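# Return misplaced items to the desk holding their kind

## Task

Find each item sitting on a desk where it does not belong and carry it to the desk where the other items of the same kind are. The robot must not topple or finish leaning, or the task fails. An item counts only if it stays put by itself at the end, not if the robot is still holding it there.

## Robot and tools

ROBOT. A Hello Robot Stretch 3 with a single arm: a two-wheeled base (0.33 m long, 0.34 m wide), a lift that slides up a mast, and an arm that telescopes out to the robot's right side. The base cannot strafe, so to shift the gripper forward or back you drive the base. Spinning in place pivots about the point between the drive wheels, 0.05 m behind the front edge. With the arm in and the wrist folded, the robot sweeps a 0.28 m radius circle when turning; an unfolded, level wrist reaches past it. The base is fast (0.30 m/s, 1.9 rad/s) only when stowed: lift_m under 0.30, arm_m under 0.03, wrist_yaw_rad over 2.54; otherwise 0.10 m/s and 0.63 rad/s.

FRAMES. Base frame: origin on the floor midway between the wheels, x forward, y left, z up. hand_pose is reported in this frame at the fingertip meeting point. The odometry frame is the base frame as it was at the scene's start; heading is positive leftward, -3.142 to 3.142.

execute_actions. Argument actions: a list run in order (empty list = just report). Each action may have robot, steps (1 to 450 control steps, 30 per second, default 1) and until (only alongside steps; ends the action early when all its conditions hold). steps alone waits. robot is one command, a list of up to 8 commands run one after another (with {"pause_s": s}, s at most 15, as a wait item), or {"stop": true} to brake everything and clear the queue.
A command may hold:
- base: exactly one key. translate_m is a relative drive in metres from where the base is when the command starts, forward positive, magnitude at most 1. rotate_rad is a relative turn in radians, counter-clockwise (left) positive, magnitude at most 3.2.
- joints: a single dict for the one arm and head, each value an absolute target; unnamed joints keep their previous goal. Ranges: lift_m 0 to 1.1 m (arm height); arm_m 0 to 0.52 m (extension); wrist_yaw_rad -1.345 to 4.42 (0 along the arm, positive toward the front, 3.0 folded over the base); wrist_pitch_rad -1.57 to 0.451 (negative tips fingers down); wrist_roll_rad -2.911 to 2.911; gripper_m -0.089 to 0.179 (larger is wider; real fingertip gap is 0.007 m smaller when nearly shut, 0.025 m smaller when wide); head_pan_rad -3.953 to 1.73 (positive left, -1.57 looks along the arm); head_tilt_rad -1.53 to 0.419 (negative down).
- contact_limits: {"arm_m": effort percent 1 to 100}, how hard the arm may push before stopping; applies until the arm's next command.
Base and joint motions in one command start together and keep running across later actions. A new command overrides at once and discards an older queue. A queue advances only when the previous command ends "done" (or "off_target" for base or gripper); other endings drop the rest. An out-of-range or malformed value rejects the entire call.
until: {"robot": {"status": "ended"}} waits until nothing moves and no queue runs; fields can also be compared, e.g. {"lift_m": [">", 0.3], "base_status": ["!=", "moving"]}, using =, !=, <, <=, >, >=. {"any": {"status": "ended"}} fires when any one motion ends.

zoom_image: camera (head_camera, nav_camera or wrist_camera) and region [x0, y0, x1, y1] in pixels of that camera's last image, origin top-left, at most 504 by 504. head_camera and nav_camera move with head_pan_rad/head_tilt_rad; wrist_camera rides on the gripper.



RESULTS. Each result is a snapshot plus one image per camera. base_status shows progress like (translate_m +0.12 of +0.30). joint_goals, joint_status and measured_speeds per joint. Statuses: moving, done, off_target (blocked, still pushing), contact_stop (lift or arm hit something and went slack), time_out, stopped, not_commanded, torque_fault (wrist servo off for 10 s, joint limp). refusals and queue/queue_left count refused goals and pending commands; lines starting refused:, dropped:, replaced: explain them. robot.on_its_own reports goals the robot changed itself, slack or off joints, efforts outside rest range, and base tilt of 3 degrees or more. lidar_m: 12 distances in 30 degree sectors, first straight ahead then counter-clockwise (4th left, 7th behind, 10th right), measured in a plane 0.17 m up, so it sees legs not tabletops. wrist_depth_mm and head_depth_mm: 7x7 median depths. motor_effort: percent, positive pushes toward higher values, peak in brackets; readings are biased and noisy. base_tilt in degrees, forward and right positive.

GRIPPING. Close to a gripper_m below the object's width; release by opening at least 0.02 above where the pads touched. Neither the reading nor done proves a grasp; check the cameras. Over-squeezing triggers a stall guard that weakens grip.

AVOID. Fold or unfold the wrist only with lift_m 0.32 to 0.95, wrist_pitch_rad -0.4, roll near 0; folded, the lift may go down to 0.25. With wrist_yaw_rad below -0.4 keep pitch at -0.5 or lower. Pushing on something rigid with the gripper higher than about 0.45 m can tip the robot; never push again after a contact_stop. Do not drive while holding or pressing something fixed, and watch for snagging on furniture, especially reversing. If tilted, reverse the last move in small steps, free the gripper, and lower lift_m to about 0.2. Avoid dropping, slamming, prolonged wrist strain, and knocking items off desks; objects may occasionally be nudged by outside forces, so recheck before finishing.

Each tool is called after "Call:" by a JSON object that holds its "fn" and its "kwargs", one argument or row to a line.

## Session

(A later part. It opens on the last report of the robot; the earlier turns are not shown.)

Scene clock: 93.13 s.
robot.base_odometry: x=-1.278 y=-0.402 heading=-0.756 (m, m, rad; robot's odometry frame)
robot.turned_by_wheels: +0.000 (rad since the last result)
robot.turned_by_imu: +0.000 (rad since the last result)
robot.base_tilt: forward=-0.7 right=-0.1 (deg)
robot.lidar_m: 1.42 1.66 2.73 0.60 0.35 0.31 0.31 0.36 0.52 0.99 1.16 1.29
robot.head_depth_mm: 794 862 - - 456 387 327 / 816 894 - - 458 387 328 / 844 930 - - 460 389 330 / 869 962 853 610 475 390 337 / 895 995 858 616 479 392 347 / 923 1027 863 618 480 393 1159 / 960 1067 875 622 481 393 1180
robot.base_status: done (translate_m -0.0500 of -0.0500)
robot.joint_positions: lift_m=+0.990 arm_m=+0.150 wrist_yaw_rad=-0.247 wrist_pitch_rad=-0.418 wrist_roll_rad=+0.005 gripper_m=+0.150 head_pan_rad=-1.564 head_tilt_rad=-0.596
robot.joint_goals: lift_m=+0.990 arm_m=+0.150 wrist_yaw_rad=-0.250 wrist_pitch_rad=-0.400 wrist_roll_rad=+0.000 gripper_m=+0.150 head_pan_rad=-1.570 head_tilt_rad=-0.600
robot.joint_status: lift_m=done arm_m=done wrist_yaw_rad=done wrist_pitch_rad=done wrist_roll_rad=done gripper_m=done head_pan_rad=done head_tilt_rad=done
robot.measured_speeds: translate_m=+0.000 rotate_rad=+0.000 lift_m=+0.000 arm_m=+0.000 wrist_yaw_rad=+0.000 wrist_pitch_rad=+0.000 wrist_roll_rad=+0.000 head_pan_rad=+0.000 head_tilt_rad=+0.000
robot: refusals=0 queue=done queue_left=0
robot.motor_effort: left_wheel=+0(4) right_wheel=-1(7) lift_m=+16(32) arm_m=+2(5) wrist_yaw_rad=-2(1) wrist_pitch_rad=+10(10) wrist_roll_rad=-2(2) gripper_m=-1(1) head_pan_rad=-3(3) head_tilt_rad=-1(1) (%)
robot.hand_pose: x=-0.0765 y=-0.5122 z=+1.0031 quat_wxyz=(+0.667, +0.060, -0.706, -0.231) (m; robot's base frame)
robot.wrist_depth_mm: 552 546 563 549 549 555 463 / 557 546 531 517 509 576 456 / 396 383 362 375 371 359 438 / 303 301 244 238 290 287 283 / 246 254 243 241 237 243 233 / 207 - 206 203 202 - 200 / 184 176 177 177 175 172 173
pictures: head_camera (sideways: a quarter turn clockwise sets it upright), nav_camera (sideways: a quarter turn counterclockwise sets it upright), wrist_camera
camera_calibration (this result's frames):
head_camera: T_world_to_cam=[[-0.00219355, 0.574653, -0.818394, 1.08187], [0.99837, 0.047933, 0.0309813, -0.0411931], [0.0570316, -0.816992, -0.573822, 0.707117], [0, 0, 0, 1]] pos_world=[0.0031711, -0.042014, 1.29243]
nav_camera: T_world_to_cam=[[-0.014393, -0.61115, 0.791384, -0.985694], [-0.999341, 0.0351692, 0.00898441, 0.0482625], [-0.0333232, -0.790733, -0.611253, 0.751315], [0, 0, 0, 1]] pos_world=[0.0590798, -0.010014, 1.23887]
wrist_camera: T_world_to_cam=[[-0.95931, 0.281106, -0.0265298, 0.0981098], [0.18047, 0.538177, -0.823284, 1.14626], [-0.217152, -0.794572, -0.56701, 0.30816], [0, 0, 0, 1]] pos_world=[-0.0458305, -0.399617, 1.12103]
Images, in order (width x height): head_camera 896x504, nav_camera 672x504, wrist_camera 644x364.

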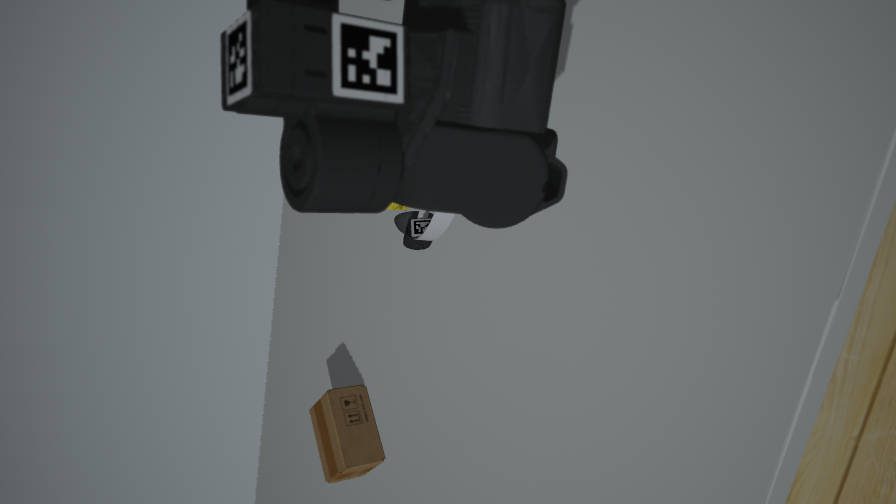

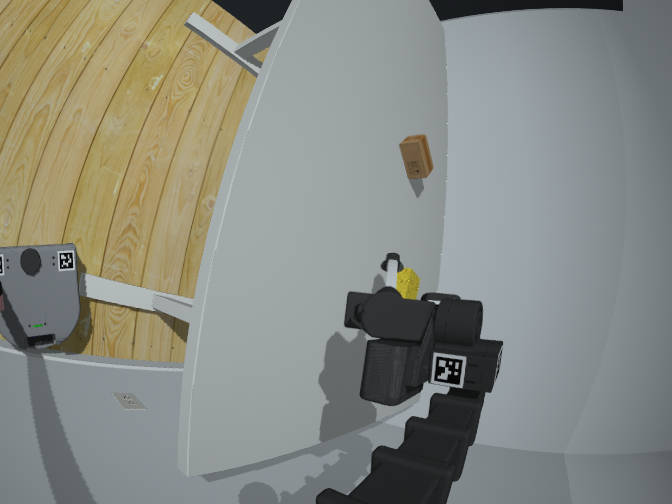

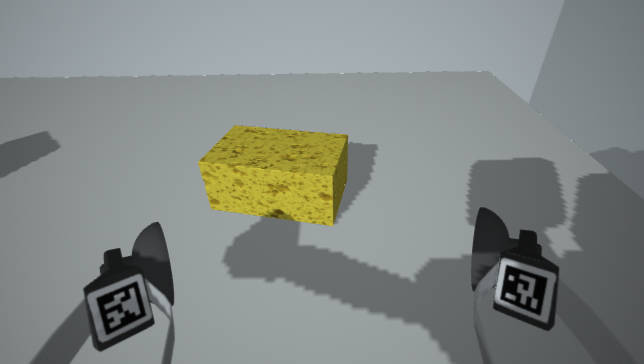

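Call:
{"fn": "execute_actions", "kwargs": {
  "actions": [
    {"robot":[{"joints":{"gripper_m":0.179,"lift_m":0.97}},{"joints":{"arm_m":0.26}},{"joints":{"gripper_m":0.03}},{"joints":{"lift_m":1.1}},{"joints":{"arm_m":0.0,"wrist_yaw_rad":0}}],"steps":450,"until":{"robot":{"status":"ended"}}}
  ]
}}

Scene clock: 111.83 s.
robot.base_odometry: x=-1.278 y=-0.402 heading=-0.756 (m, m, rad; robot's odometry frame)
robot.turned_by_wheels: +0.000 (rad since the last result)
robot.turned_by_imu: +0.000 (rad since the last result)
robot.base_tilt: forward=-0.8 right=-0.1 (deg)
robot.lidar_m: 1.42 1.66 2.72 0.60 0.35 0.31 0.31 0.36 0.52 1.00 1.16 1.30
robot.head_depth_mm: - - - - - 367 327 / - - - - - 369 328 / 853 - - - - 389 329 / 870 964 855 546 477 390 337 / 899 993 860 592 479 392 347 / 926 1024 865 619 480 393 1170 / 954 1069 877 622 482 395 1188
robot.base_status: done (translate_m -0.0500 of -0.0500)
robot.joint_positions: lift_m=+1.100 arm_m=+0.000 wrist_yaw_rad=-0.002 wrist_pitch_rad=-0.418 wrist_roll_rad=+0.005 gripper_m=+0.046 head_pan_rad=-1.564 head_tilt_rad=-0.596
robot.joint_goals: lift_m=+1.100 arm_m=+0.000 wrist_yaw_rad=+0.000 wrist_pitch_rad=-0.400 wrist_roll_rad=+0.000 gripper_m=+0.045 head_pan_rad=-1.570 head_tilt_rad=-0.600
robot.joint_status: lift_m=done arm_m=done wrist_yaw_rad=done wrist_pitch_rad=done wrist_roll_rad=done gripper_m=done head_pan_rad=done head_tilt_rad=done
robot.measured_speeds: translate_m=+0.000 rotate_rad=+0.000 lift_m=+0.000 arm_m=+0.000 wrist_yaw_rad=+0.000 wrist_pitch_rad=+0.000 wrist_roll_rad=+0.000 head_pan_rad=+0.000 head_tilt_rad=+0.000
robot: refusals=0 queue=done queue_left=0
robot.on_its_own: gripper_m is held at +0.045, not at your +0.030, by its stall guard, which is not easing now
robot.motor_effort: left_wheel=+0(0) right_wheel=-1(1) lift_m=+32(34) arm_m=-3(0) wrist_yaw_rad=+3(5) wrist_pitch_rad=+10(10) wrist_roll_rad=-2(2) gripper_m=-20(98) head_pan_rad=-3(4) head_tilt_rad=-1(1) (%)
robot.hand_pose: x=-0.0221 y=-0.3697 z=+1.1123 quat_wxyz=(+0.690, +0.146, -0.693, -0.148) (m; robot's base frame)
robot.wrist_depth_mm: 883 828 775 700 658 626 580 / 946 854 810 771 723 671 620 / 643 644 620 615 599 615 645 / 499 493 484 180 473 473 551 / 404 405 149 147 146 393 412 / 344 343 150 139 132 339 328 / 293 285 289 276 272 284 284
pictures: head_camera (sideways: a quarter turn clockwise sets it upright), nav_camera (sideways: a quarter turn counterclockwise sets it upright), wrist_camera
camera_calibration (this result's frames):
head_camera: T_world_to_cam=[[-0.00219361, 0.574653, -0.818394, 1.08187], [0.99837, 0.0479332, 0.0309813, -0.0411931], [0.0570317, -0.816992, -0.573822, 0.707117], [0, 0, 0, 1]] pos_world=[0.0031711, -0.042014, 1.29243]
nav_camera: T_world_to_cam=[[-0.014393, -0.61115, 0.791384, -0.985694], [-0.999341, 0.0351691, 0.00898441, 0.0482625], [-0.0333231, -0.790733, -0.611253, 0.751315], [0, 0, 0, 1]] pos_world=[0.0590798, -0.010014, 1.23887]
wrist_camera: T_world_to_cam=[[-0.998861, 0.0398418, -0.0262682, 0.0227955], [0.0442223, 0.565862, -0.823313, 1.15685], [-0.0179381, -0.823537, -0.566979, 0.488809], [0, 0, 0, 1]] pos_world=[-0.0196209, -0.252975, 1.23019]
Images, in order (width x height): head_camera 896x504, nav_camera 672x504, wrist_camera 644x364.

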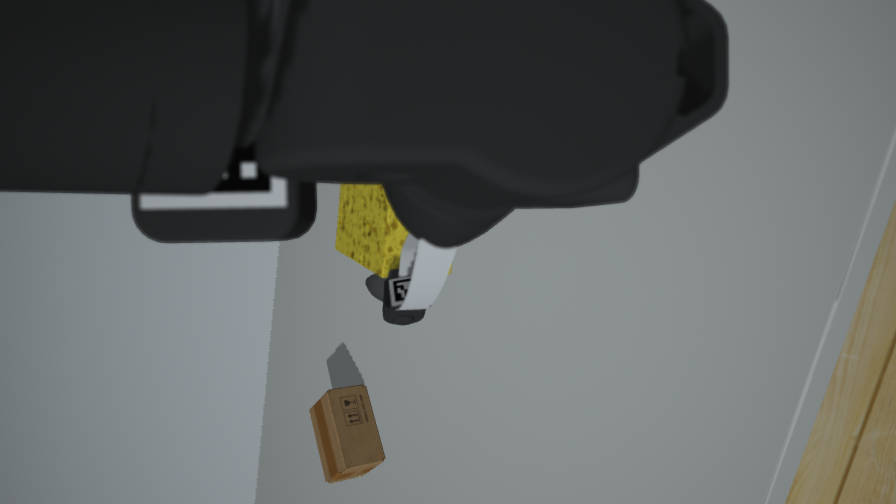

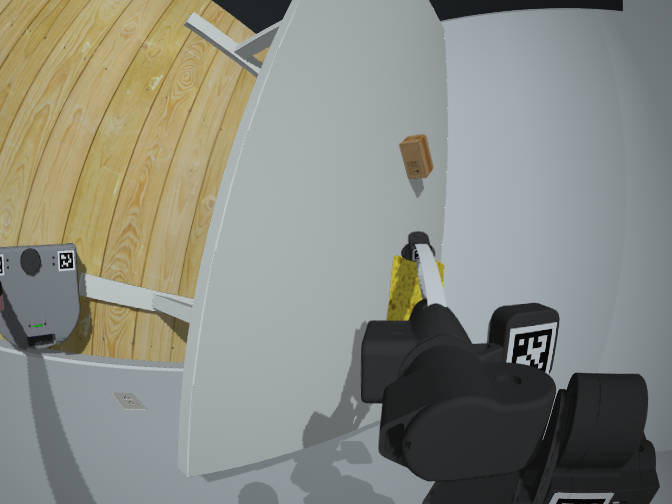

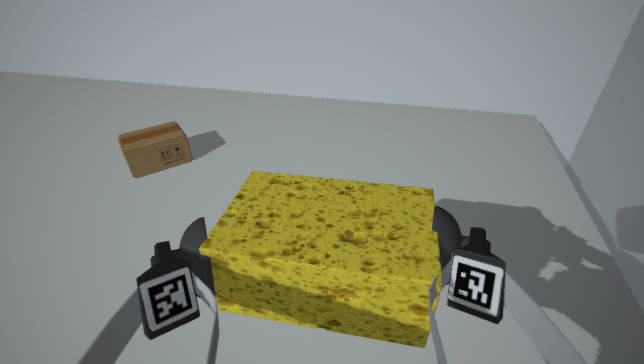

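Call:
{"fn": "execute_actions", "kwargs": {
  "actions": [
    {"robot":[{"base":{"translate_m":0.35},"joints":{"lift_m":0.9}},{"joints":{"wrist_yaw_rad":3.0}},{"joints":{"lift_m":0.29,"head_pan_rad":0,"head_tilt_rad":-0.3}},{"base":{"rotate_rad":1.17}}],"steps":450,"until":{"robot":{"status":"ended"}}},
    {"steps":300,"until":{"robot":{"status":"ended"}}}
  ]
}}

Scene clock: 126.67 s.
robot.base_odometry: x=-1.024 y=-0.642 heading=-0.756 (m, m, rad; robot's odometry frame)
robot.turned_by_wheels: +0.000 (rad since the last result)
robot.turned_by_imu: +0.001 (rad since the last result)
robot.base_tilt: forward=-0.8 right=-0.1 (deg)
robot.lidar_m: 1.09 1.27 2.64 1.26 0.74 0.64 0.64 0.71 0.73 1.09 1.05 1.08
robot.head_depth_mm: 873 955 836 603 502 - - / 900 993 725 606 - - - / 930 1020 854 609 - - - / 956 1054 857 613 448 1366 1235 / 986 1092 858 616 478 1391 1236 / 1010 1120 869 621 481 1431 1230 / 1044 1145 871 621 483 1480 1248
robot.base_status: done (translate_m +0.3500 of +0.3500)
robot.joint_positions: lift_m=+0.947 arm_m=+0.000 wrist_yaw_rad=-0.010 wrist_pitch_rad=-0.332 wrist_roll_rad=+0.004 gripper_m=+0.046 head_pan_rad=-1.564 head_tilt_rad=-0.596
robot.joint_goals: lift_m=+0.947 arm_m=+0.000 wrist_yaw_rad=+0.000 wrist_pitch_rad=-0.400 wrist_roll_rad=+0.000 gripper_m=+0.045 head_pan_rad=-1.570 head_tilt_rad=-0.600
robot.joint_status: lift_m=contact_stop arm_m=done wrist_yaw_rad=done wrist_pitch_rad=done wrist_roll_rad=done gripper_m=done head_pan_rad=done head_tilt_rad=done
robot.measured_speeds: translate_m=+0.000 rotate_rad=+0.000 lift_m=+0.000 arm_m=+0.000 wrist_yaw_rad=+0.000 wrist_pitch_rad=+0.000 wrist_roll_rad=+0.000 head_pan_rad=+0.000 head_tilt_rad=+0.000
robot: refusals=0 queue=dropped queue_left=0
robot.on_its_own: gripper_m is held at +0.045, not at your +0.030, by its stall guard, which is not easing now; lift_m is slack since a contact_stop, until your next command for it (your +0.900 is given up); wrist_pitch_rad is at rest, and its effort (-37) is outside its rest range (-20 to +32)
robot.motor_effort: left_wheel=-1(4) right_wheel=+3(8) lift_m=+23(28) arm_m=-3(4) wrist_yaw_rad=+10(11) wrist_pitch_rad=-37(48) wrist_roll_rad=-1(2) gripper_m=-20(20) head_pan_rad=-3(3) head_tilt_rad=-1(1) (%)
robot.hand_pose: x=-0.0238 y=-0.3796 z=+0.9795 quat_wxyz=(+0.696, +0.113, -0.699, -0.121) (m; robot's base frame)
robot.wrist_depth_mm: 919 917 846 773 734 692 658 / 646 622 605 550 459 547 539 / 396 389 381 371 365 355 348 / 283 277 273 182 265 262 260 / 221 220 147 145 142 213 208 / 182 184 151 139 130 180 172 / 155 149 153 148 143 147 147
pictures: head_camera (sideways: a quarter turn clockwise sets it upright), nav_camera (sideways: a quarter turn counterclockwise sets it upright), wrist_camera
dropped: robot: command 0 of its queue: lift_m: contact_stop
camera_calibration (this result's frames):
head_camera: T_world_to_cam=[[-0.00219361, 0.574653, -0.818394, 1.08187], [0.99837, 0.0479331, 0.0309813, -0.0411931], [0.0570317, -0.816992, -0.573822, 0.707117], [0, 0, 0, 1]] pos_world=[0.0031711, -0.042014, 1.29243]
nav_camera: T_world_to_cam=[[-0.014393, -0.61115, 0.791384, -0.985694], [-0.999341, 0.0351691, 0.00898441, 0.0482625], [-0.0333231, -0.790733, -0.611253, 0.751315], [0, 0, 0, 1]] pos_world=[0.0590798, -0.010014, 1.23887]
wrist_camera: T_world_to_cam=[[-0.998615, 0.0444059, -0.028212, 0.0215952], [0.0464583, 0.492704, -0.868956, 1.07023], [-0.0246866, -0.869063, -0.494085, 0.316468], [0, 0, 0, 1]] pos_world=[-0.0203433, -0.253235, 1.08695]
Images, in order (width x height): head_camera 896x504, nav_camera 672x504, wrist_camera 644x364.

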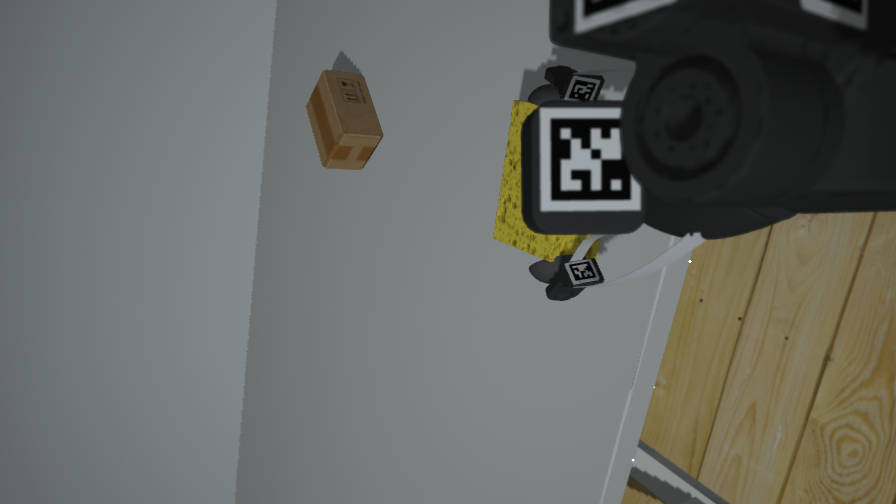

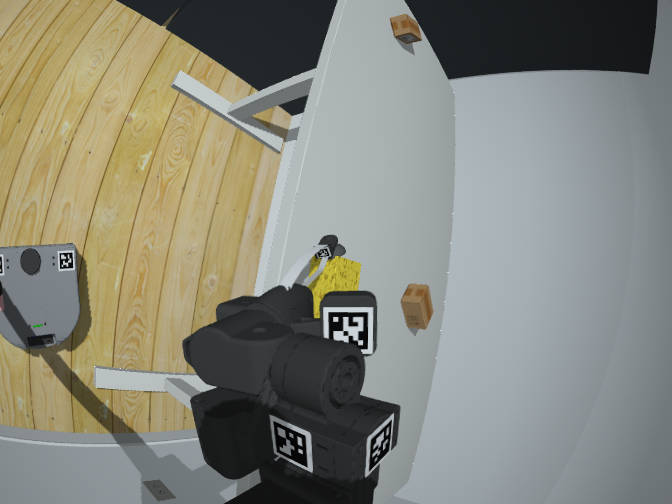

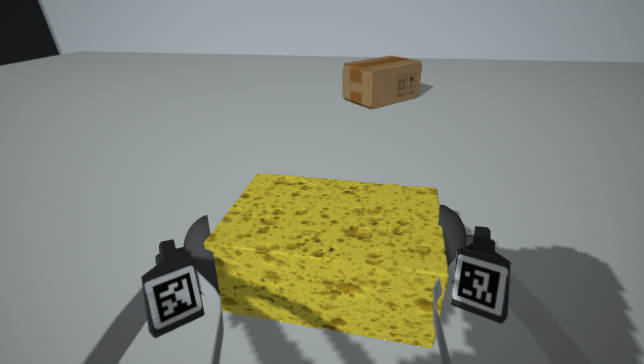

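Silly: still over the desk. Rotate first, then fold.

Call:
{"fn": "execute_actions", "kwargs": {
  "actions": [
    {"robot":[{"joints":{"lift_m":1.05,"head_pan_rad":0,"head_tilt_rad":-0.3}},{"base":{"rotate_rad":1.17}},{"joints":{"lift_m":0.9}},{"joints":{"wrist_yaw_rad":3.0}},{"joints":{"lift_m":0.29}}],"steps":450,"until":{"robot":{"status":"ended"}}},
    {"steps":300,"until":{"robot":{"status":"ended"}}}
  ]
}}

Scene clock: 145.40 s.
robot.base_odometry: x=-1.024 y=-0.642 heading=+0.414 (m, m, rad; robot's odometry frame)
robot.turned_by_wheels: +1.170 (rad since the last result)
robot.turned_by_imu: +1.191 (rad since the last result)
robot.base_tilt: forward=-0.7 right=-0.1 (deg)
robot.lidar_m: 2.64 1.04 0.69 0.64 0.65 0.71 1.09 1.10 1.06 1.08 1.09 1.39
robot.head_depth_mm: 2339 2477 2620 2783 2628 1894 1498 / 2331 2472 2595 2762 2563 1919 1503 / 2288 2410 2539 2720 2648 1930 1507 / 2275 2409 2545 2700 2644 1919 1506 / 2262 2417 2524 2697 2638 1915 1507 / 2257 2366 2518 2624 2647 1907 1516 / 2230 2360 2503 2598 2399 1927 1516
robot.base_status: done (rotate_rad +1.1699 of +1.1700)
robot.joint_positions: lift_m=+0.290 arm_m=+0.000 wrist_yaw_rad=+2.996 wrist_pitch_rad=-0.416 wrist_roll_rad=+0.004 gripper_m=+0.046 head_pan_rad=-0.007 head_tilt_rad=-0.310
robot.joint_goals: lift_m=+0.290 arm_m=+0.000 wrist_yaw_rad=+3.000 wrist_pitch_rad=-0.400 wrist_roll_rad=+0.000 gripper_m=+0.045 head_pan_rad=+0.000 head_tilt_rad=-0.300
robot.joint_status: lift_m=done arm_m=done wrist_yaw_rad=done wrist_pitch_rad=done wrist_roll_rad=done gripper_m=done head_pan_rad=done head_tilt_rad=done
robot.measured_speeds: translate_m=+0.000 rotate_rad=+0.000 lift_m=+0.000 arm_m=+0.000 wrist_yaw_rad=+0.000 wrist_pitch_rad=+0.000 wrist_roll_rad=+0.000 head_pan_rad=+0.000 head_tilt_rad=+0.000
robot: refusals=0 queue=done queue_left=0
robot.on_its_own: gripper_m is held at +0.045, not at your +0.030, by its stall guard, which is not easing now
robot.motor_effort: left_wheel=-1(6) right_wheel=+1(6) lift_m=+16(33) arm_m=-3(3) wrist_yaw_rad=+4(9) wrist_pitch_rad=+9(37) wrist_roll_rad=-1(1) gripper_m=-19(21) head_pan_rad=+4(42) head_tilt_rad=+5(23) (%)
robot.hand_pose: x=+0.0113 y=+0.0771 z=+0.3036 quat_wxyz=(+0.196, +0.702, +0.095, +0.678) (m; robot's base frame)
robot.wrist_depth_mm: 531 - 607 637 685 752 820 / 583 - 661 712 771 843 905 / 617 640 728 768 809 855 870 / 680 684 699 185 699 697 698 / 616 614 147 147 146 582 571 / 486 522 150 139 129 514 500 / 461 - - 152 283 422 432
pictures: head_camera (sideways: a quarter turn clockwise sets it upright), nav_camera (sideways: a quarter turn counterclockwise sets it upright), wrist_camera
camera_calibration (this result's frames):
head_camera: T_world_to_cam=[[-0.320338, 0.0039402, -0.947295, 1.25195], [-0.0412327, 0.998986, 0.0180985, -0.0180888], [0.946406, 0.0448572, -0.31985, 0.371217], [0, 0, 0, 1]] pos_world=[0.0489801, -0.00351428, 1.30503]
nav_camera: T_world_to_cam=[[0.362745, -0.0210716, 0.93165, -1.17093], [-0.0497751, -0.998755, -0.00320899, 0.0583435], [0.930558, -0.045209, -0.363343, 0.422866], [0, 0, 0, 1]] pos_world=[0.0341513, 0.0527149, 1.24473]
wrist_camera: T_world_to_cam=[[0.983157, -0.181014, -0.0252109, 0.0114339], [-0.122815, -0.552205, -0.824613, 0.325278], [0.135345, 0.81382, -0.565136, 0.270277], [0, 0, 0, 1]] pos_world=[-0.00787292, -0.0382664, 0.42126]
Images, in order (width x height): head_camera 896x504, nav_camera 672x504, wrist_camera 644x364.

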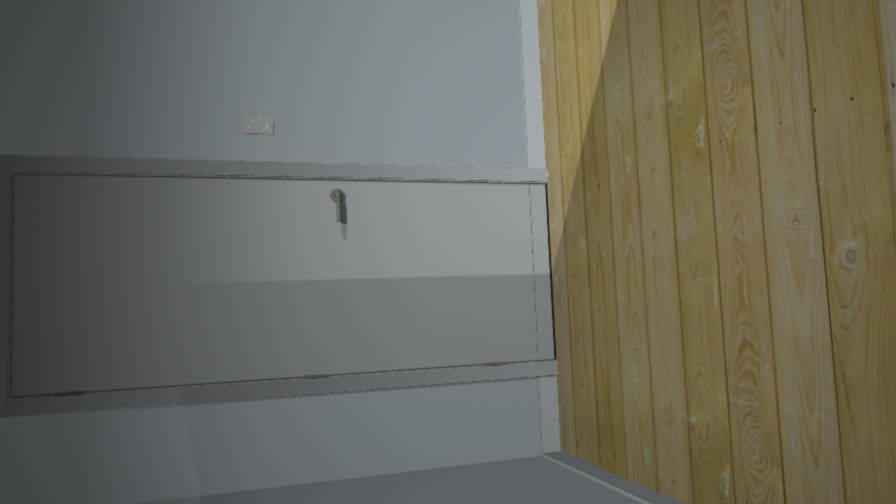

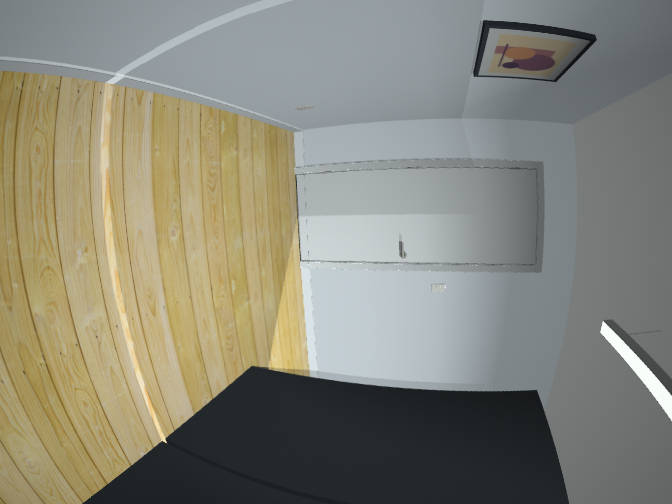

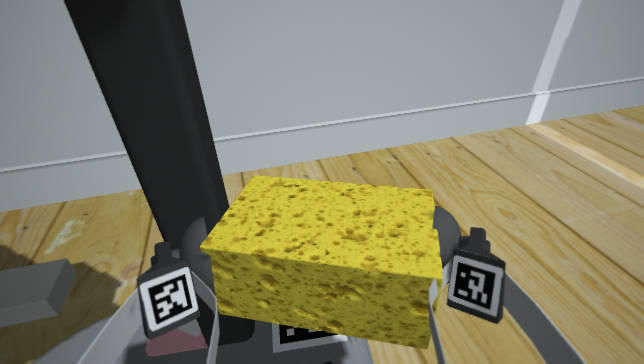

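Call:
{"fn": "execute_actions", "kwargs": {
  "actions": [
    {"robot":[{"base":{"translate_m":1.0}},{"base":{"translate_m":1.0}},{"base":{"translate_m":0.2}},{"base":{"rotate_rad":-1.55}},{"joints":{"head_pan_rad":-0.6,"head_tilt_rad":-0.35}},{"base":{"translate_m":1.0}},{"base":{"translate_m":1.0}}],"steps":450,"until":{"robot":{"status":"ended"}}},
    {"steps":300,"until":{"robot":{"status":"ended"}}}
  ]
}}

Scene clock: 176.30 s.
robot.base_odometry: x=+1.821 y=-1.545 heading=-1.136 (m, m, rad; robot's odometry frame)
robot.turned_by_wheels: -1.550 (rad since the last result)
robot.turned_by_imu: -1.565 (rad since the last result)
robot.base_tilt: forward=-0.9 right=+0.8 (deg)
robot.lidar_m: 1.51 1.06 0.72 0.67 0.68 0.87 1.88 0.73 1.34 2.20 2.73 1.68
robot.head_depth_mm: 2655 2841 2982 3241 2435 1819 1444 / 2376 2553 2534 2906 2324 1820 1463 / 2197 2341 2204 2661 2333 1824 1457 / 2038 2183 2214 2033 2358 1838 1464 / 1911 1998 2058 2251 2319 1831 1460 / 1785 1865 1932 2094 2171 1850 1462 / 1687 1774 1809 1452 2026 1695 1466
robot.base_status: moving (translate_m +0.9705 of +1.0000)
robot.joint_positions: lift_m=+0.290 arm_m=+0.000 wrist_yaw_rad=+2.997 wrist_pitch_rad=-0.416 wrist_roll_rad=+0.004 gripper_m=+0.046 head_pan_rad=-0.593 head_tilt_rad=-0.347
robot.joint_goals: lift_m=+0.290 arm_m=+0.000 wrist_yaw_rad=+3.000 wrist_pitch_rad=-0.400 wrist_roll_rad=+0.000 gripper_m=+0.045 head_pan_rad=-0.600 head_tilt_rad=-0.350
robot.joint_status: lift_m=done arm_m=done wrist_yaw_rad=done wrist_pitch_rad=done wrist_roll_rad=done gripper_m=done head_pan_rad=done head_tilt_rad=done
robot.measured_speeds: translate_m=+0.138 rotate_rad=+0.000 lift_m=+0.000 arm_m=+0.000 wrist_yaw_rad=+0.000 wrist_pitch_rad=+0.000 wrist_roll_rad=+0.000 head_pan_rad=+0.000 head_tilt_rad=+0.000
robot: refusals=0 queue=running queue_left=0
robot.on_its_own: gripper_m is held at +0.045, not at your +0.030, by its stall guard, which is not easing now
robot.motor_effort: left_wheel=+0(11) right_wheel=-6(10) lift_m=+15(16) arm_m=-3(3) wrist_yaw_rad=+3(4) wrist_pitch_rad=+9(9) wrist_roll_rad=-1(1) gripper_m=-19(20) head_pan_rad=-4(37) head_tilt_rad=-2(6) (%)
robot.hand_pose: x=+0.0111 y=+0.0771 z=+0.3036 quat_wxyz=(+0.196, +0.702, +0.096, +0.678) (m; robot's base frame)
robot.wrist_depth_mm: 568 - 622 682 724 771 854 / 606 - 680 736 773 861 909 / 642 681 736 802 825 873 885 / 694 710 707 184 710 707 691 / 598 605 148 147 145 583 583 / 524 525 149 139 130 508 495 / 465 - - 151 281 424 435
pictures: head_camera (sideways: a quarter turn clockwise sets it upright), nav_camera (sideways: a quarter turn counterclockwise sets it upright), wrist_camera
camera_calibration (this result's frames):
head_camera: T_world_to_cam=[[-0.29334, 0.19966, -0.934926, 1.23564], [0.518548, 0.854818, 0.0198539, -0.0237879], [0.803156, -0.478981, -0.354286, 0.416906], [0, 0, 0, 1]] pos_world=[0.0399578, -0.0266839, 1.30341]
nav_camera: T_world_to_cam=[[0.318706, -0.237046, 0.917734, -1.1525], [-0.593751, -0.804647, -0.00164117, 0.0596205], [0.738841, -0.544382, -0.397192, 0.468085], [0, 0, 0, 1]] pos_world=[0.056867, 0.0295963, 1.2437]
wrist_camera: T_world_to_cam=[[0.983298, -0.18025, -0.0252117, 0.0115448], [-0.122397, -0.552362, -0.82457, 0.325234], [0.134703, 0.813883, -0.565199, 0.270311], [0, 0, 0, 1]] pos_world=[-0.00795618, -0.0382737, 0.421248]
Images, in order (width x height): head_camera 896x504, nav_camera 672x504, wrist_camera 644x364.

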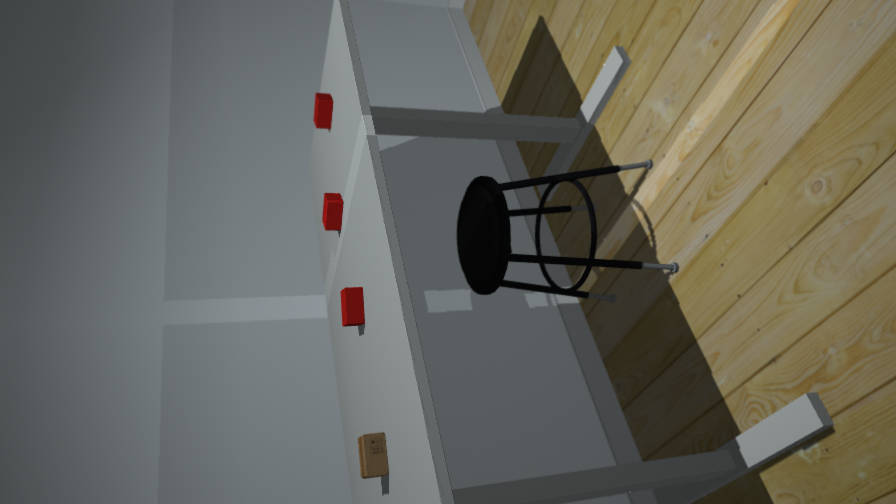

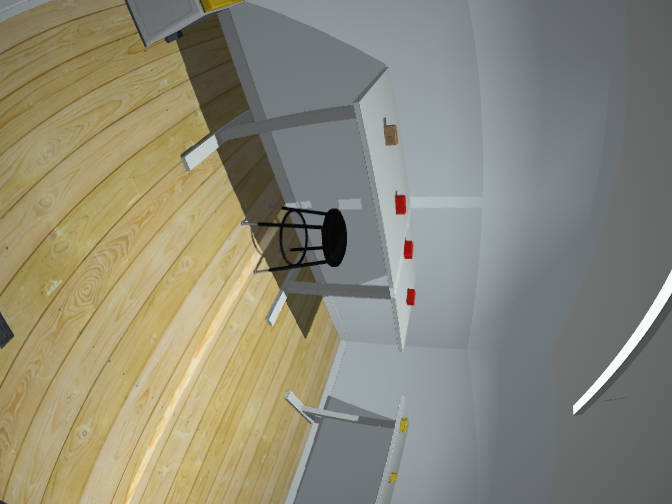

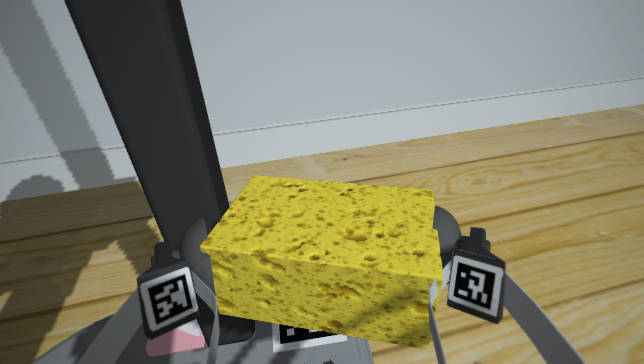

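Call:
{"fn": "execute_actions", "kwargs": {
  "actions": [
    {"robot":[{"base":{"translate_m":0.45}},{"base":{"rotate_rad":1.571}},{"joints":{"head_pan_rad":-1.57,"head_tilt_rad":-0.5}},{"base":{"translate_m":-1.0}}],"steps":450,"until":{"robot":{"status":"ended"}}}
  ]
}}

Scene clock: 193.47 s.
robot.base_odometry: x=+1.116 y=-2.401 heading=+0.435 (m, m, rad; robot's odometry frame)
robot.turned_by_wheels: +1.571 (rad since the last result)
robot.turned_by_imu: +1.589 (rad since the last result)
robot.base_tilt: forward=-0.8 right=-0.1 (deg)
robot.lidar_m: 1.71 1.73 1.27 1.06 1.07 1.49 2.04 1.63 1.20 0.91 1.23 1.53
robot.head_depth_mm: 1288 1402 1121 853 1840 1517 1295 / 1283 1392 1064 854 1772 1524 1298 / 1277 1385 1070 858 1229 1533 1309 / 1260 1378 1143 868 1256 1542 1321 / 1262 1369 1145 870 1797 1597 1303 / 1253 1375 1080 876 1811 1588 1311 / 1247 1357 1170 887 1795 1592 1317
robot.base_status: done (translate_m -1.0000 of -1.0000)
robot.joint_positions: lift_m=+0.290 arm_m=+0.000 wrist_yaw_rad=+2.997 wrist_pitch_rad=-0.416 wrist_roll_rad=+0.004 gripper_m=+0.046 head_pan_rad=-1.563 head_tilt_rad=-0.494
robot.joint_goals: lift_m=+0.290 arm_m=+0.000 wrist_yaw_rad=+3.000 wrist_pitch_rad=-0.400 wrist_roll_rad=+0.000 gripper_m=+0.045 head_pan_rad=-1.570 head_tilt_rad=-0.500
robot.joint_status: lift_m=done arm_m=done wrist_yaw_rad=done wrist_pitch_rad=done wrist_roll_rad=done gripper_m=done head_pan_rad=done head_tilt_rad=done
robot.measured_speeds: translate_m=+0.000 rotate_rad=+0.000 lift_m=+0.000 arm_m=+0.000 wrist_yaw_rad=+0.000 wrist_pitch_rad=+0.000 wrist_roll_rad=+0.000 head_pan_rad=+0.000 head_tilt_rad=+0.000
robot: refusals=0 queue=done queue_left=0
robot.on_its_own: gripper_m is held at +0.045, not at your +0.030, by its stall guard, which is not easing now
robot.motor_effort: left_wheel=-1(9) right_wheel=+1(12) lift_m=+16(16) arm_m=-3(3) wrist_yaw_rad=+3(3) wrist_pitch_rad=+8(9) wrist_roll_rad=-1(1) gripper_m=-20(20) head_pan_rad=-4(43) head_tilt_rad=-2(14) (%)
robot.hand_pose: x=+0.0111 y=+0.0771 z=+0.3036 quat_wxyz=(+0.196, +0.702, +0.096, +0.678) (m; robot's base frame)
robot.wrist_depth_mm: - - - - - - - / - - - - - - - / 956 934 929 925 948 881 874 / 758 733 720 185 693 710 714 / 611 611 148 147 145 588 581 / 523 530 149 139 129 518 493 / 453 - - 151 281 430 429
pictures: head_camera (sideways: a quarter turn clockwise sets it upright), nav_camera (sideways: a quarter turn counterclockwise sets it upright), wrist_camera
camera_calibration (this result's frames):
head_camera: T_world_to_cam=[[-0.00219575, 0.488052, -0.872812, 1.15282], [0.998288, 0.0520827, 0.0266118, -0.0355079], [0.0584463, -0.871259, -0.487331, 0.594578], [0, 0, 0, 1]] pos_world=[0.00322751, -0.0427575, 1.2969]
nav_camera: T_world_to_cam=[[-0.0143265, -0.527137, 0.849659, -1.06167], [-0.999388, 0.0346659, 0.00465591, 0.0538971], [-0.0319085, -0.849073, -0.527311, 0.642099], [0, 0, 0, 1]] pos_world=[0.0591425, -0.0163259, 1.24039]
wrist_camera: T_world_to_cam=[[0.983303, -0.180224, -0.0252079, 0.0115449], [-0.12238, -0.552373, -0.824565, 0.325223], [0.134682, 0.813882, -0.565205, 0.270324], [0, 0, 0, 1]] pos_world=[-0.00795917, -0.0382864, 0.421247]
Images, in order (width x height): head_camera 896x504, nav_camera 672x504, wrist_camera 644x364.

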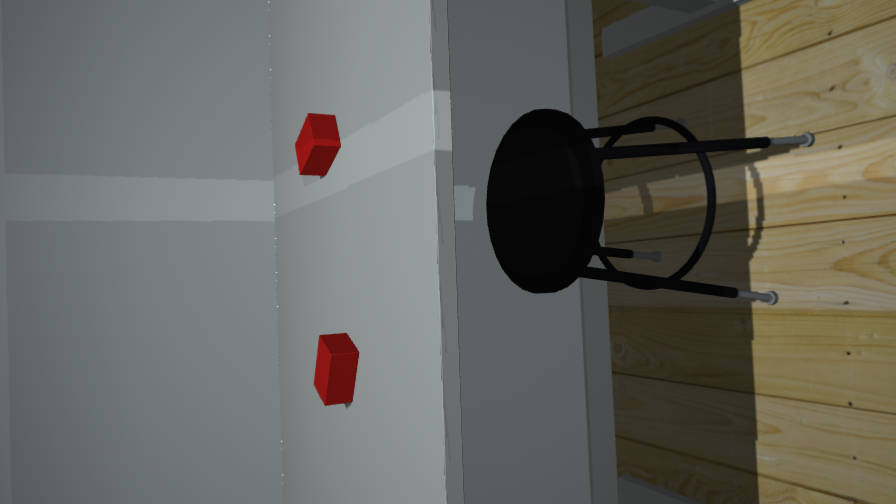

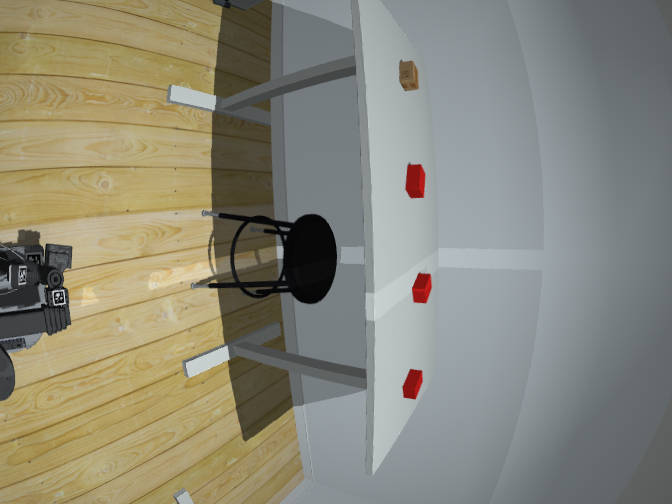

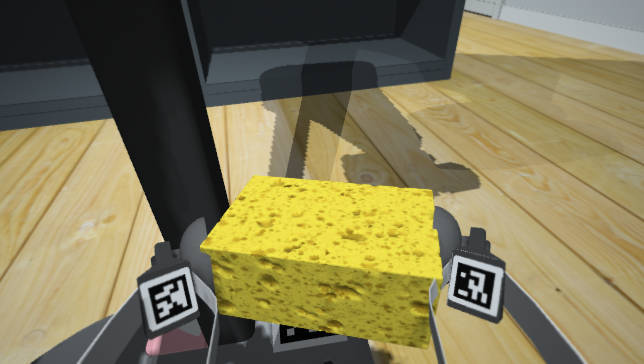

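Call:
{"fn": "execute_actions", "kwargs": {
  "actions": [
    {"robot":[{"base":{"translate_m":-0.95}},{"base":{"rotate_rad":-1.59}}],"steps":450,"until":{"robot":{"status":"ended"}}}
  ]
}}

Scene clock: 207.77 s.
robot.base_odometry: x=+0.254 y=-2.801 heading=-1.155 (m, m, rad; robot's odometry frame)
robot.turned_by_wheels: -1.590 (rad since the last result)
robot.turned_by_imu: -1.610 (rad since the last result)
robot.base_tilt: forward=-0.8 right=-0.2 (deg)
robot.lidar_m: 1.60 1.17 1.93 2.47 1.92 1.21 0.97 0.97 0.92 1.09 0.85 0.81
robot.head_depth_mm: 932 1020 1071 724 534 424 1294 / 928 1014 1061 726 536 425 1276 / 922 997 1053 729 537 425 1272 / 913 988 1051 731 539 427 1244 / 904 981 1049 737 544 429 1245 / 903 976 1041 738 542 430 1246 / 894 969 1028 744 546 431 1226
robot.base_status: done (rotate_rad -1.5899 of -1.5900)
robot.joint_positions: lift_m=+0.290 arm_m=+0.000 wrist_yaw_rad=+2.997 wrist_pitch_rad=-0.416 wrist_roll_rad=+0.004 gripper_m=+0.046 head_pan_rad=-1.563 head_tilt_rad=-0.494
robot.joint_goals: lift_m=+0.290 arm_m=+0.000 wrist_yaw_rad=+3.000 wrist_pitch_rad=-0.400 wrist_roll_rad=+0.000 gripper_m=+0.045 head_pan_rad=-1.570 head_tilt_rad=-0.500
robot.joint_status: lift_m=done arm_m=done wrist_yaw_rad=done wrist_pitch_rad=done wrist_roll_rad=done gripper_m=done head_pan_rad=done head_tilt_rad=done
robot.measured_speeds: translate_m=+0.000 rotate_rad=+0.000 lift_m=+0.000 arm_m=+0.000 wrist_yaw_rad=+0.000 wrist_pitch_rad=+0.000 wrist_roll_rad=+0.000 head_pan_rad=+0.000 head_tilt_rad=+0.000
robot: refusals=0 queue=done queue_left=0
robot.on_its_own: gripper_m is held at +0.045, not at your +0.030, by its stall guard, which is not easing now
robot.motor_effort: left_wheel=+2(10) right_wheel=-3(10) lift_m=+16(15) arm_m=-3(3) wrist_yaw_rad=+3(3) wrist_pitch_rad=+9(9) wrist_roll_rad=-1(1) gripper_m=-20(20) head_pan_rad=-4(4) head_tilt_rad=-1(1) (%)
robot.hand_pose: x=+0.0111 y=+0.0771 z=+0.3036 quat_wxyz=(+0.196, +0.702, +0.096, +0.678) (m; robot's base frame)
robot.wrist_depth_mm: - - - - - - - / - - - - - - - / 970 950 945 925 908 880 887 / 759 738 711 185 715 704 691 / 609 609 148 147 145 593 571 / 523 536 149 139 130 510 490 / 456 - - 150 281 426 429
pictures: head_camera (sideways: a quarter turn clockwise sets it upright), nav_camera (sideways: a quarter turn counterclockwise sets it upright), wrist_camera
camera_calibration (this result's frames):
head_camera: T_world_to_cam=[[-0.00201501, 0.488641, -0.872483, 1.15239], [0.998308, 0.0516859, 0.0266415, -0.0355467], [0.0581132, -0.870953, -0.487918, 0.595344], [0, 0, 0, 1]] pos_world=[0.00321126, -0.042753, 1.29687]
nav_camera: T_world_to_cam=[[-0.0145222, -0.527704, 0.849304, -1.06121], [-0.999375, 0.0350419, 0.00468461, 0.0538597], [-0.0322334, -0.848705, -0.527883, 0.642845], [0, 0, 0, 1]] pos_world=[0.059136, -0.0163046, 1.24038]
wrist_camera: T_world_to_cam=[[0.983303, -0.180222, -0.0252115, 0.0115477], [-0.122382, -0.552375, -0.824563, 0.325225], [0.134678, 0.813881, -0.565208, 0.27032], [0, 0, 0, 1]] pos_world=[-0.00795931, -0.0382806, 0.421247]
Images, in order (width x height): head_camera 896x504, nav_camera 672x504, wrist_camera 644x364.

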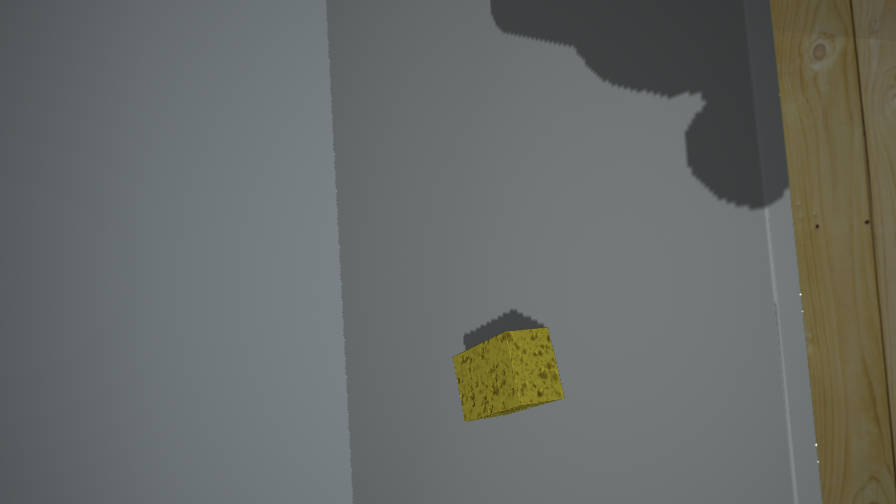

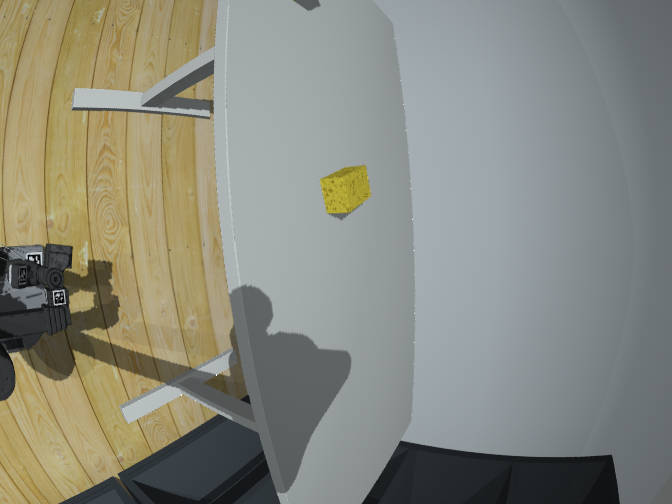

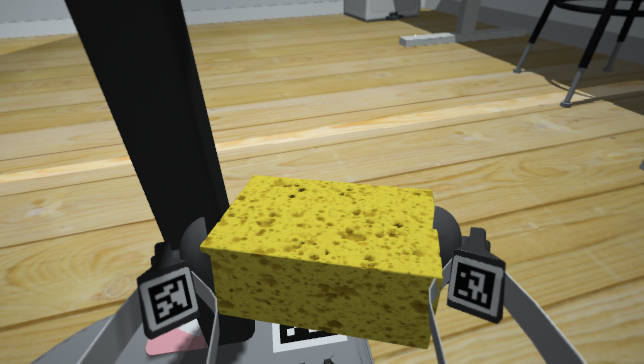

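Call:
{"fn": "execute_actions", "kwargs": {
  "actions": [
    {"robot":[{"joints":{"lift_m":0.9}},{"joints":{"wrist_yaw_rad":1.57}},{"joints":{"lift_m":1.1}},{"joints":{"wrist_yaw_rad":0}},{"joints":{"arm_m":0.25}},{"joints":{"lift_m":0.98}},{"joints":{"gripper_m":0.17}},{"joints":{"lift_m":1.1}}],"steps":450,"until":{"robot":{"status":"ended"}}},
    {"steps":450,"until":{"robot":{"status":"ended"}}}
  ]
}}

Scene clock: 238.77 s.
robot.base_odometry: x=+0.254 y=-2.801 heading=-1.155 (m, m, rad; robot's odometry frame)
robot.turned_by_wheels: +0.000 (rad since the last result)
robot.turned_by_imu: +0.000 (rad since the last result)
robot.base_tilt: forward=-0.7 right=-0.2 (deg)
robot.lidar_m: 1.60 1.17 1.92 2.47 1.91 1.21 0.97 0.98 0.92 1.09 0.85 0.81
robot.head_depth_mm: 907 - 1036 724 534 423 1291 / - - 970 724 535 425 1272 / 900 - - 637 538 426 1277 / 912 988 1039 674 539 427 1242 / 904 986 1039 736 543 428 1257 / 901 973 1035 743 544 430 1242 / 891 964 1028 743 545 430 1227
robot.base_status: done (rotate_rad -1.5899 of -1.5900)
robot.joint_positions: lift_m=+1.100 arm_m=+0.250 wrist_yaw_rad=+0.002 wrist_pitch_rad=-0.416 wrist_roll_rad=+0.004 gripper_m=+0.170 head_pan_rad=-1.563 head_tilt_rad=-0.494
robot.joint_goals: lift_m=+1.100 arm_m=+0.250 wrist_yaw_rad=+0.000 wrist_pitch_rad=-0.400 wrist_roll_rad=+0.000 gripper_m=+0.170 head_pan_rad=-1.570 head_tilt_rad=-0.500
robot.joint_status: lift_m=done arm_m=done wrist_yaw_rad=done wrist_pitch_rad=done wrist_roll_rad=done gripper_m=done head_pan_rad=done head_tilt_rad=done
robot.measured_speeds: translate_m=+0.000 rotate_rad=+0.000 lift_m=+0.000 arm_m=+0.000 wrist_yaw_rad=+0.000 wrist_pitch_rad=+0.000 wrist_roll_rad=+0.000 head_pan_rad=+0.000 head_tilt_rad=+0.000
robot: refusals=0 queue=done queue_left=0
robot.motor_effort: left_wheel=+2(2) right_wheel=-3(3) lift_m=+32(35) arm_m=+2(1) wrist_yaw_rad=-3(4) wrist_pitch_rad=+9(9) wrist_roll_rad=-1(1) gripper_m=+0(82) head_pan_rad=-4(4) head_tilt_rad=-2(1) (%)
robot.hand_pose: x=-0.0210 y=-0.6194 z=+1.1127 quat_wxyz=(+0.691, +0.147, -0.693, -0.146) (m; robot's base frame)
robot.wrist_depth_mm: 509 521 544 556 564 596 616 / 559 552 585 605 636 645 680 / 603 603 623 633 614 596 594 / 504 490 482 483 477 471 465 / 405 410 399 391 390 391 387 / 345 340 338 331 329 329 330 / - 288 291 244 285 287 277
pictures: head_camera (sideways: a quarter turn clockwise sets it upright), nav_camera (sideways: a quarter turn counterclockwise sets it upright), wrist_camera
camera_calibration (this result's frames):
head_camera: T_world_to_cam=[[-0.00201402, 0.488641, -0.872483, 1.15239], [0.998308, 0.0516839, 0.0266415, -0.0355466], [0.0581114, -0.870953, -0.487918, 0.595344], [0, 0, 0, 1]] pos_world=[0.00321118, -0.042753, 1.29687]
nav_camera: T_world_to_cam=[[-0.0145233, -0.527704, 0.849304, -1.06121], [-0.999375, 0.035044, 0.0046846, 0.0538597], [-0.0322351, -0.848705, -0.527883, 0.642845], [0, 0, 0, 1]] pos_world=[0.059136, -0.0163047, 1.24038]
wrist_camera: T_world_to_cam=[[-0.999087, 0.0344894, -0.0252152, 0.0293418], [0.0402933, 0.56442, -0.824504, 1.29881], [-0.0142047, -0.824767, -0.565294, 0.280887], [0, 0, 0, 1]] pos_world=[-0.0190286, -0.502422, 1.2304]
Images, in order (width x height): head_camera 896x504, nav_camera 672x504, wrist_camera 644x364.

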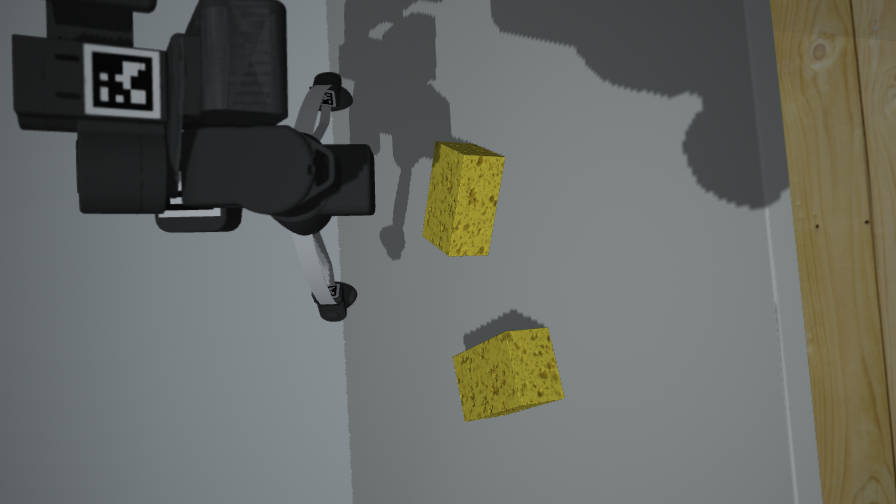

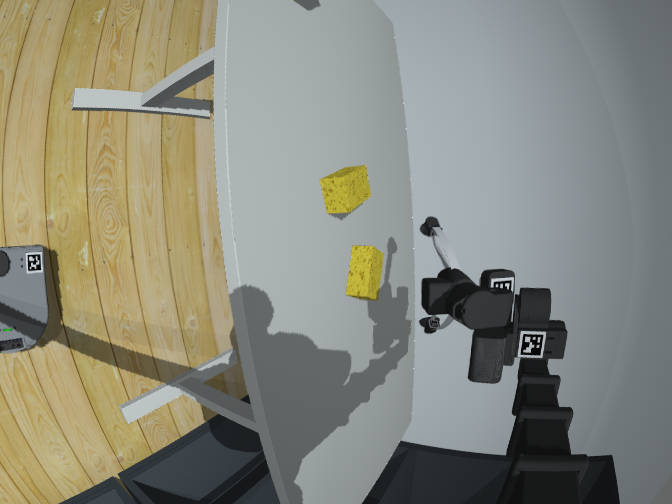

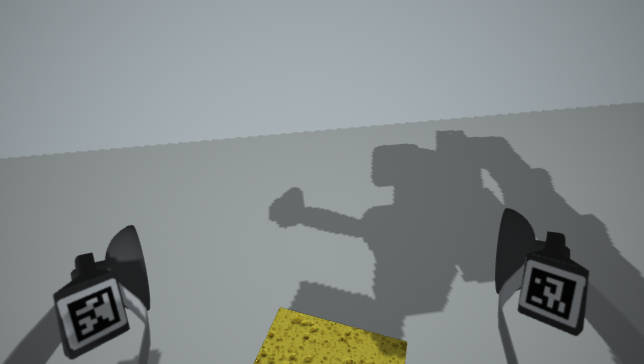

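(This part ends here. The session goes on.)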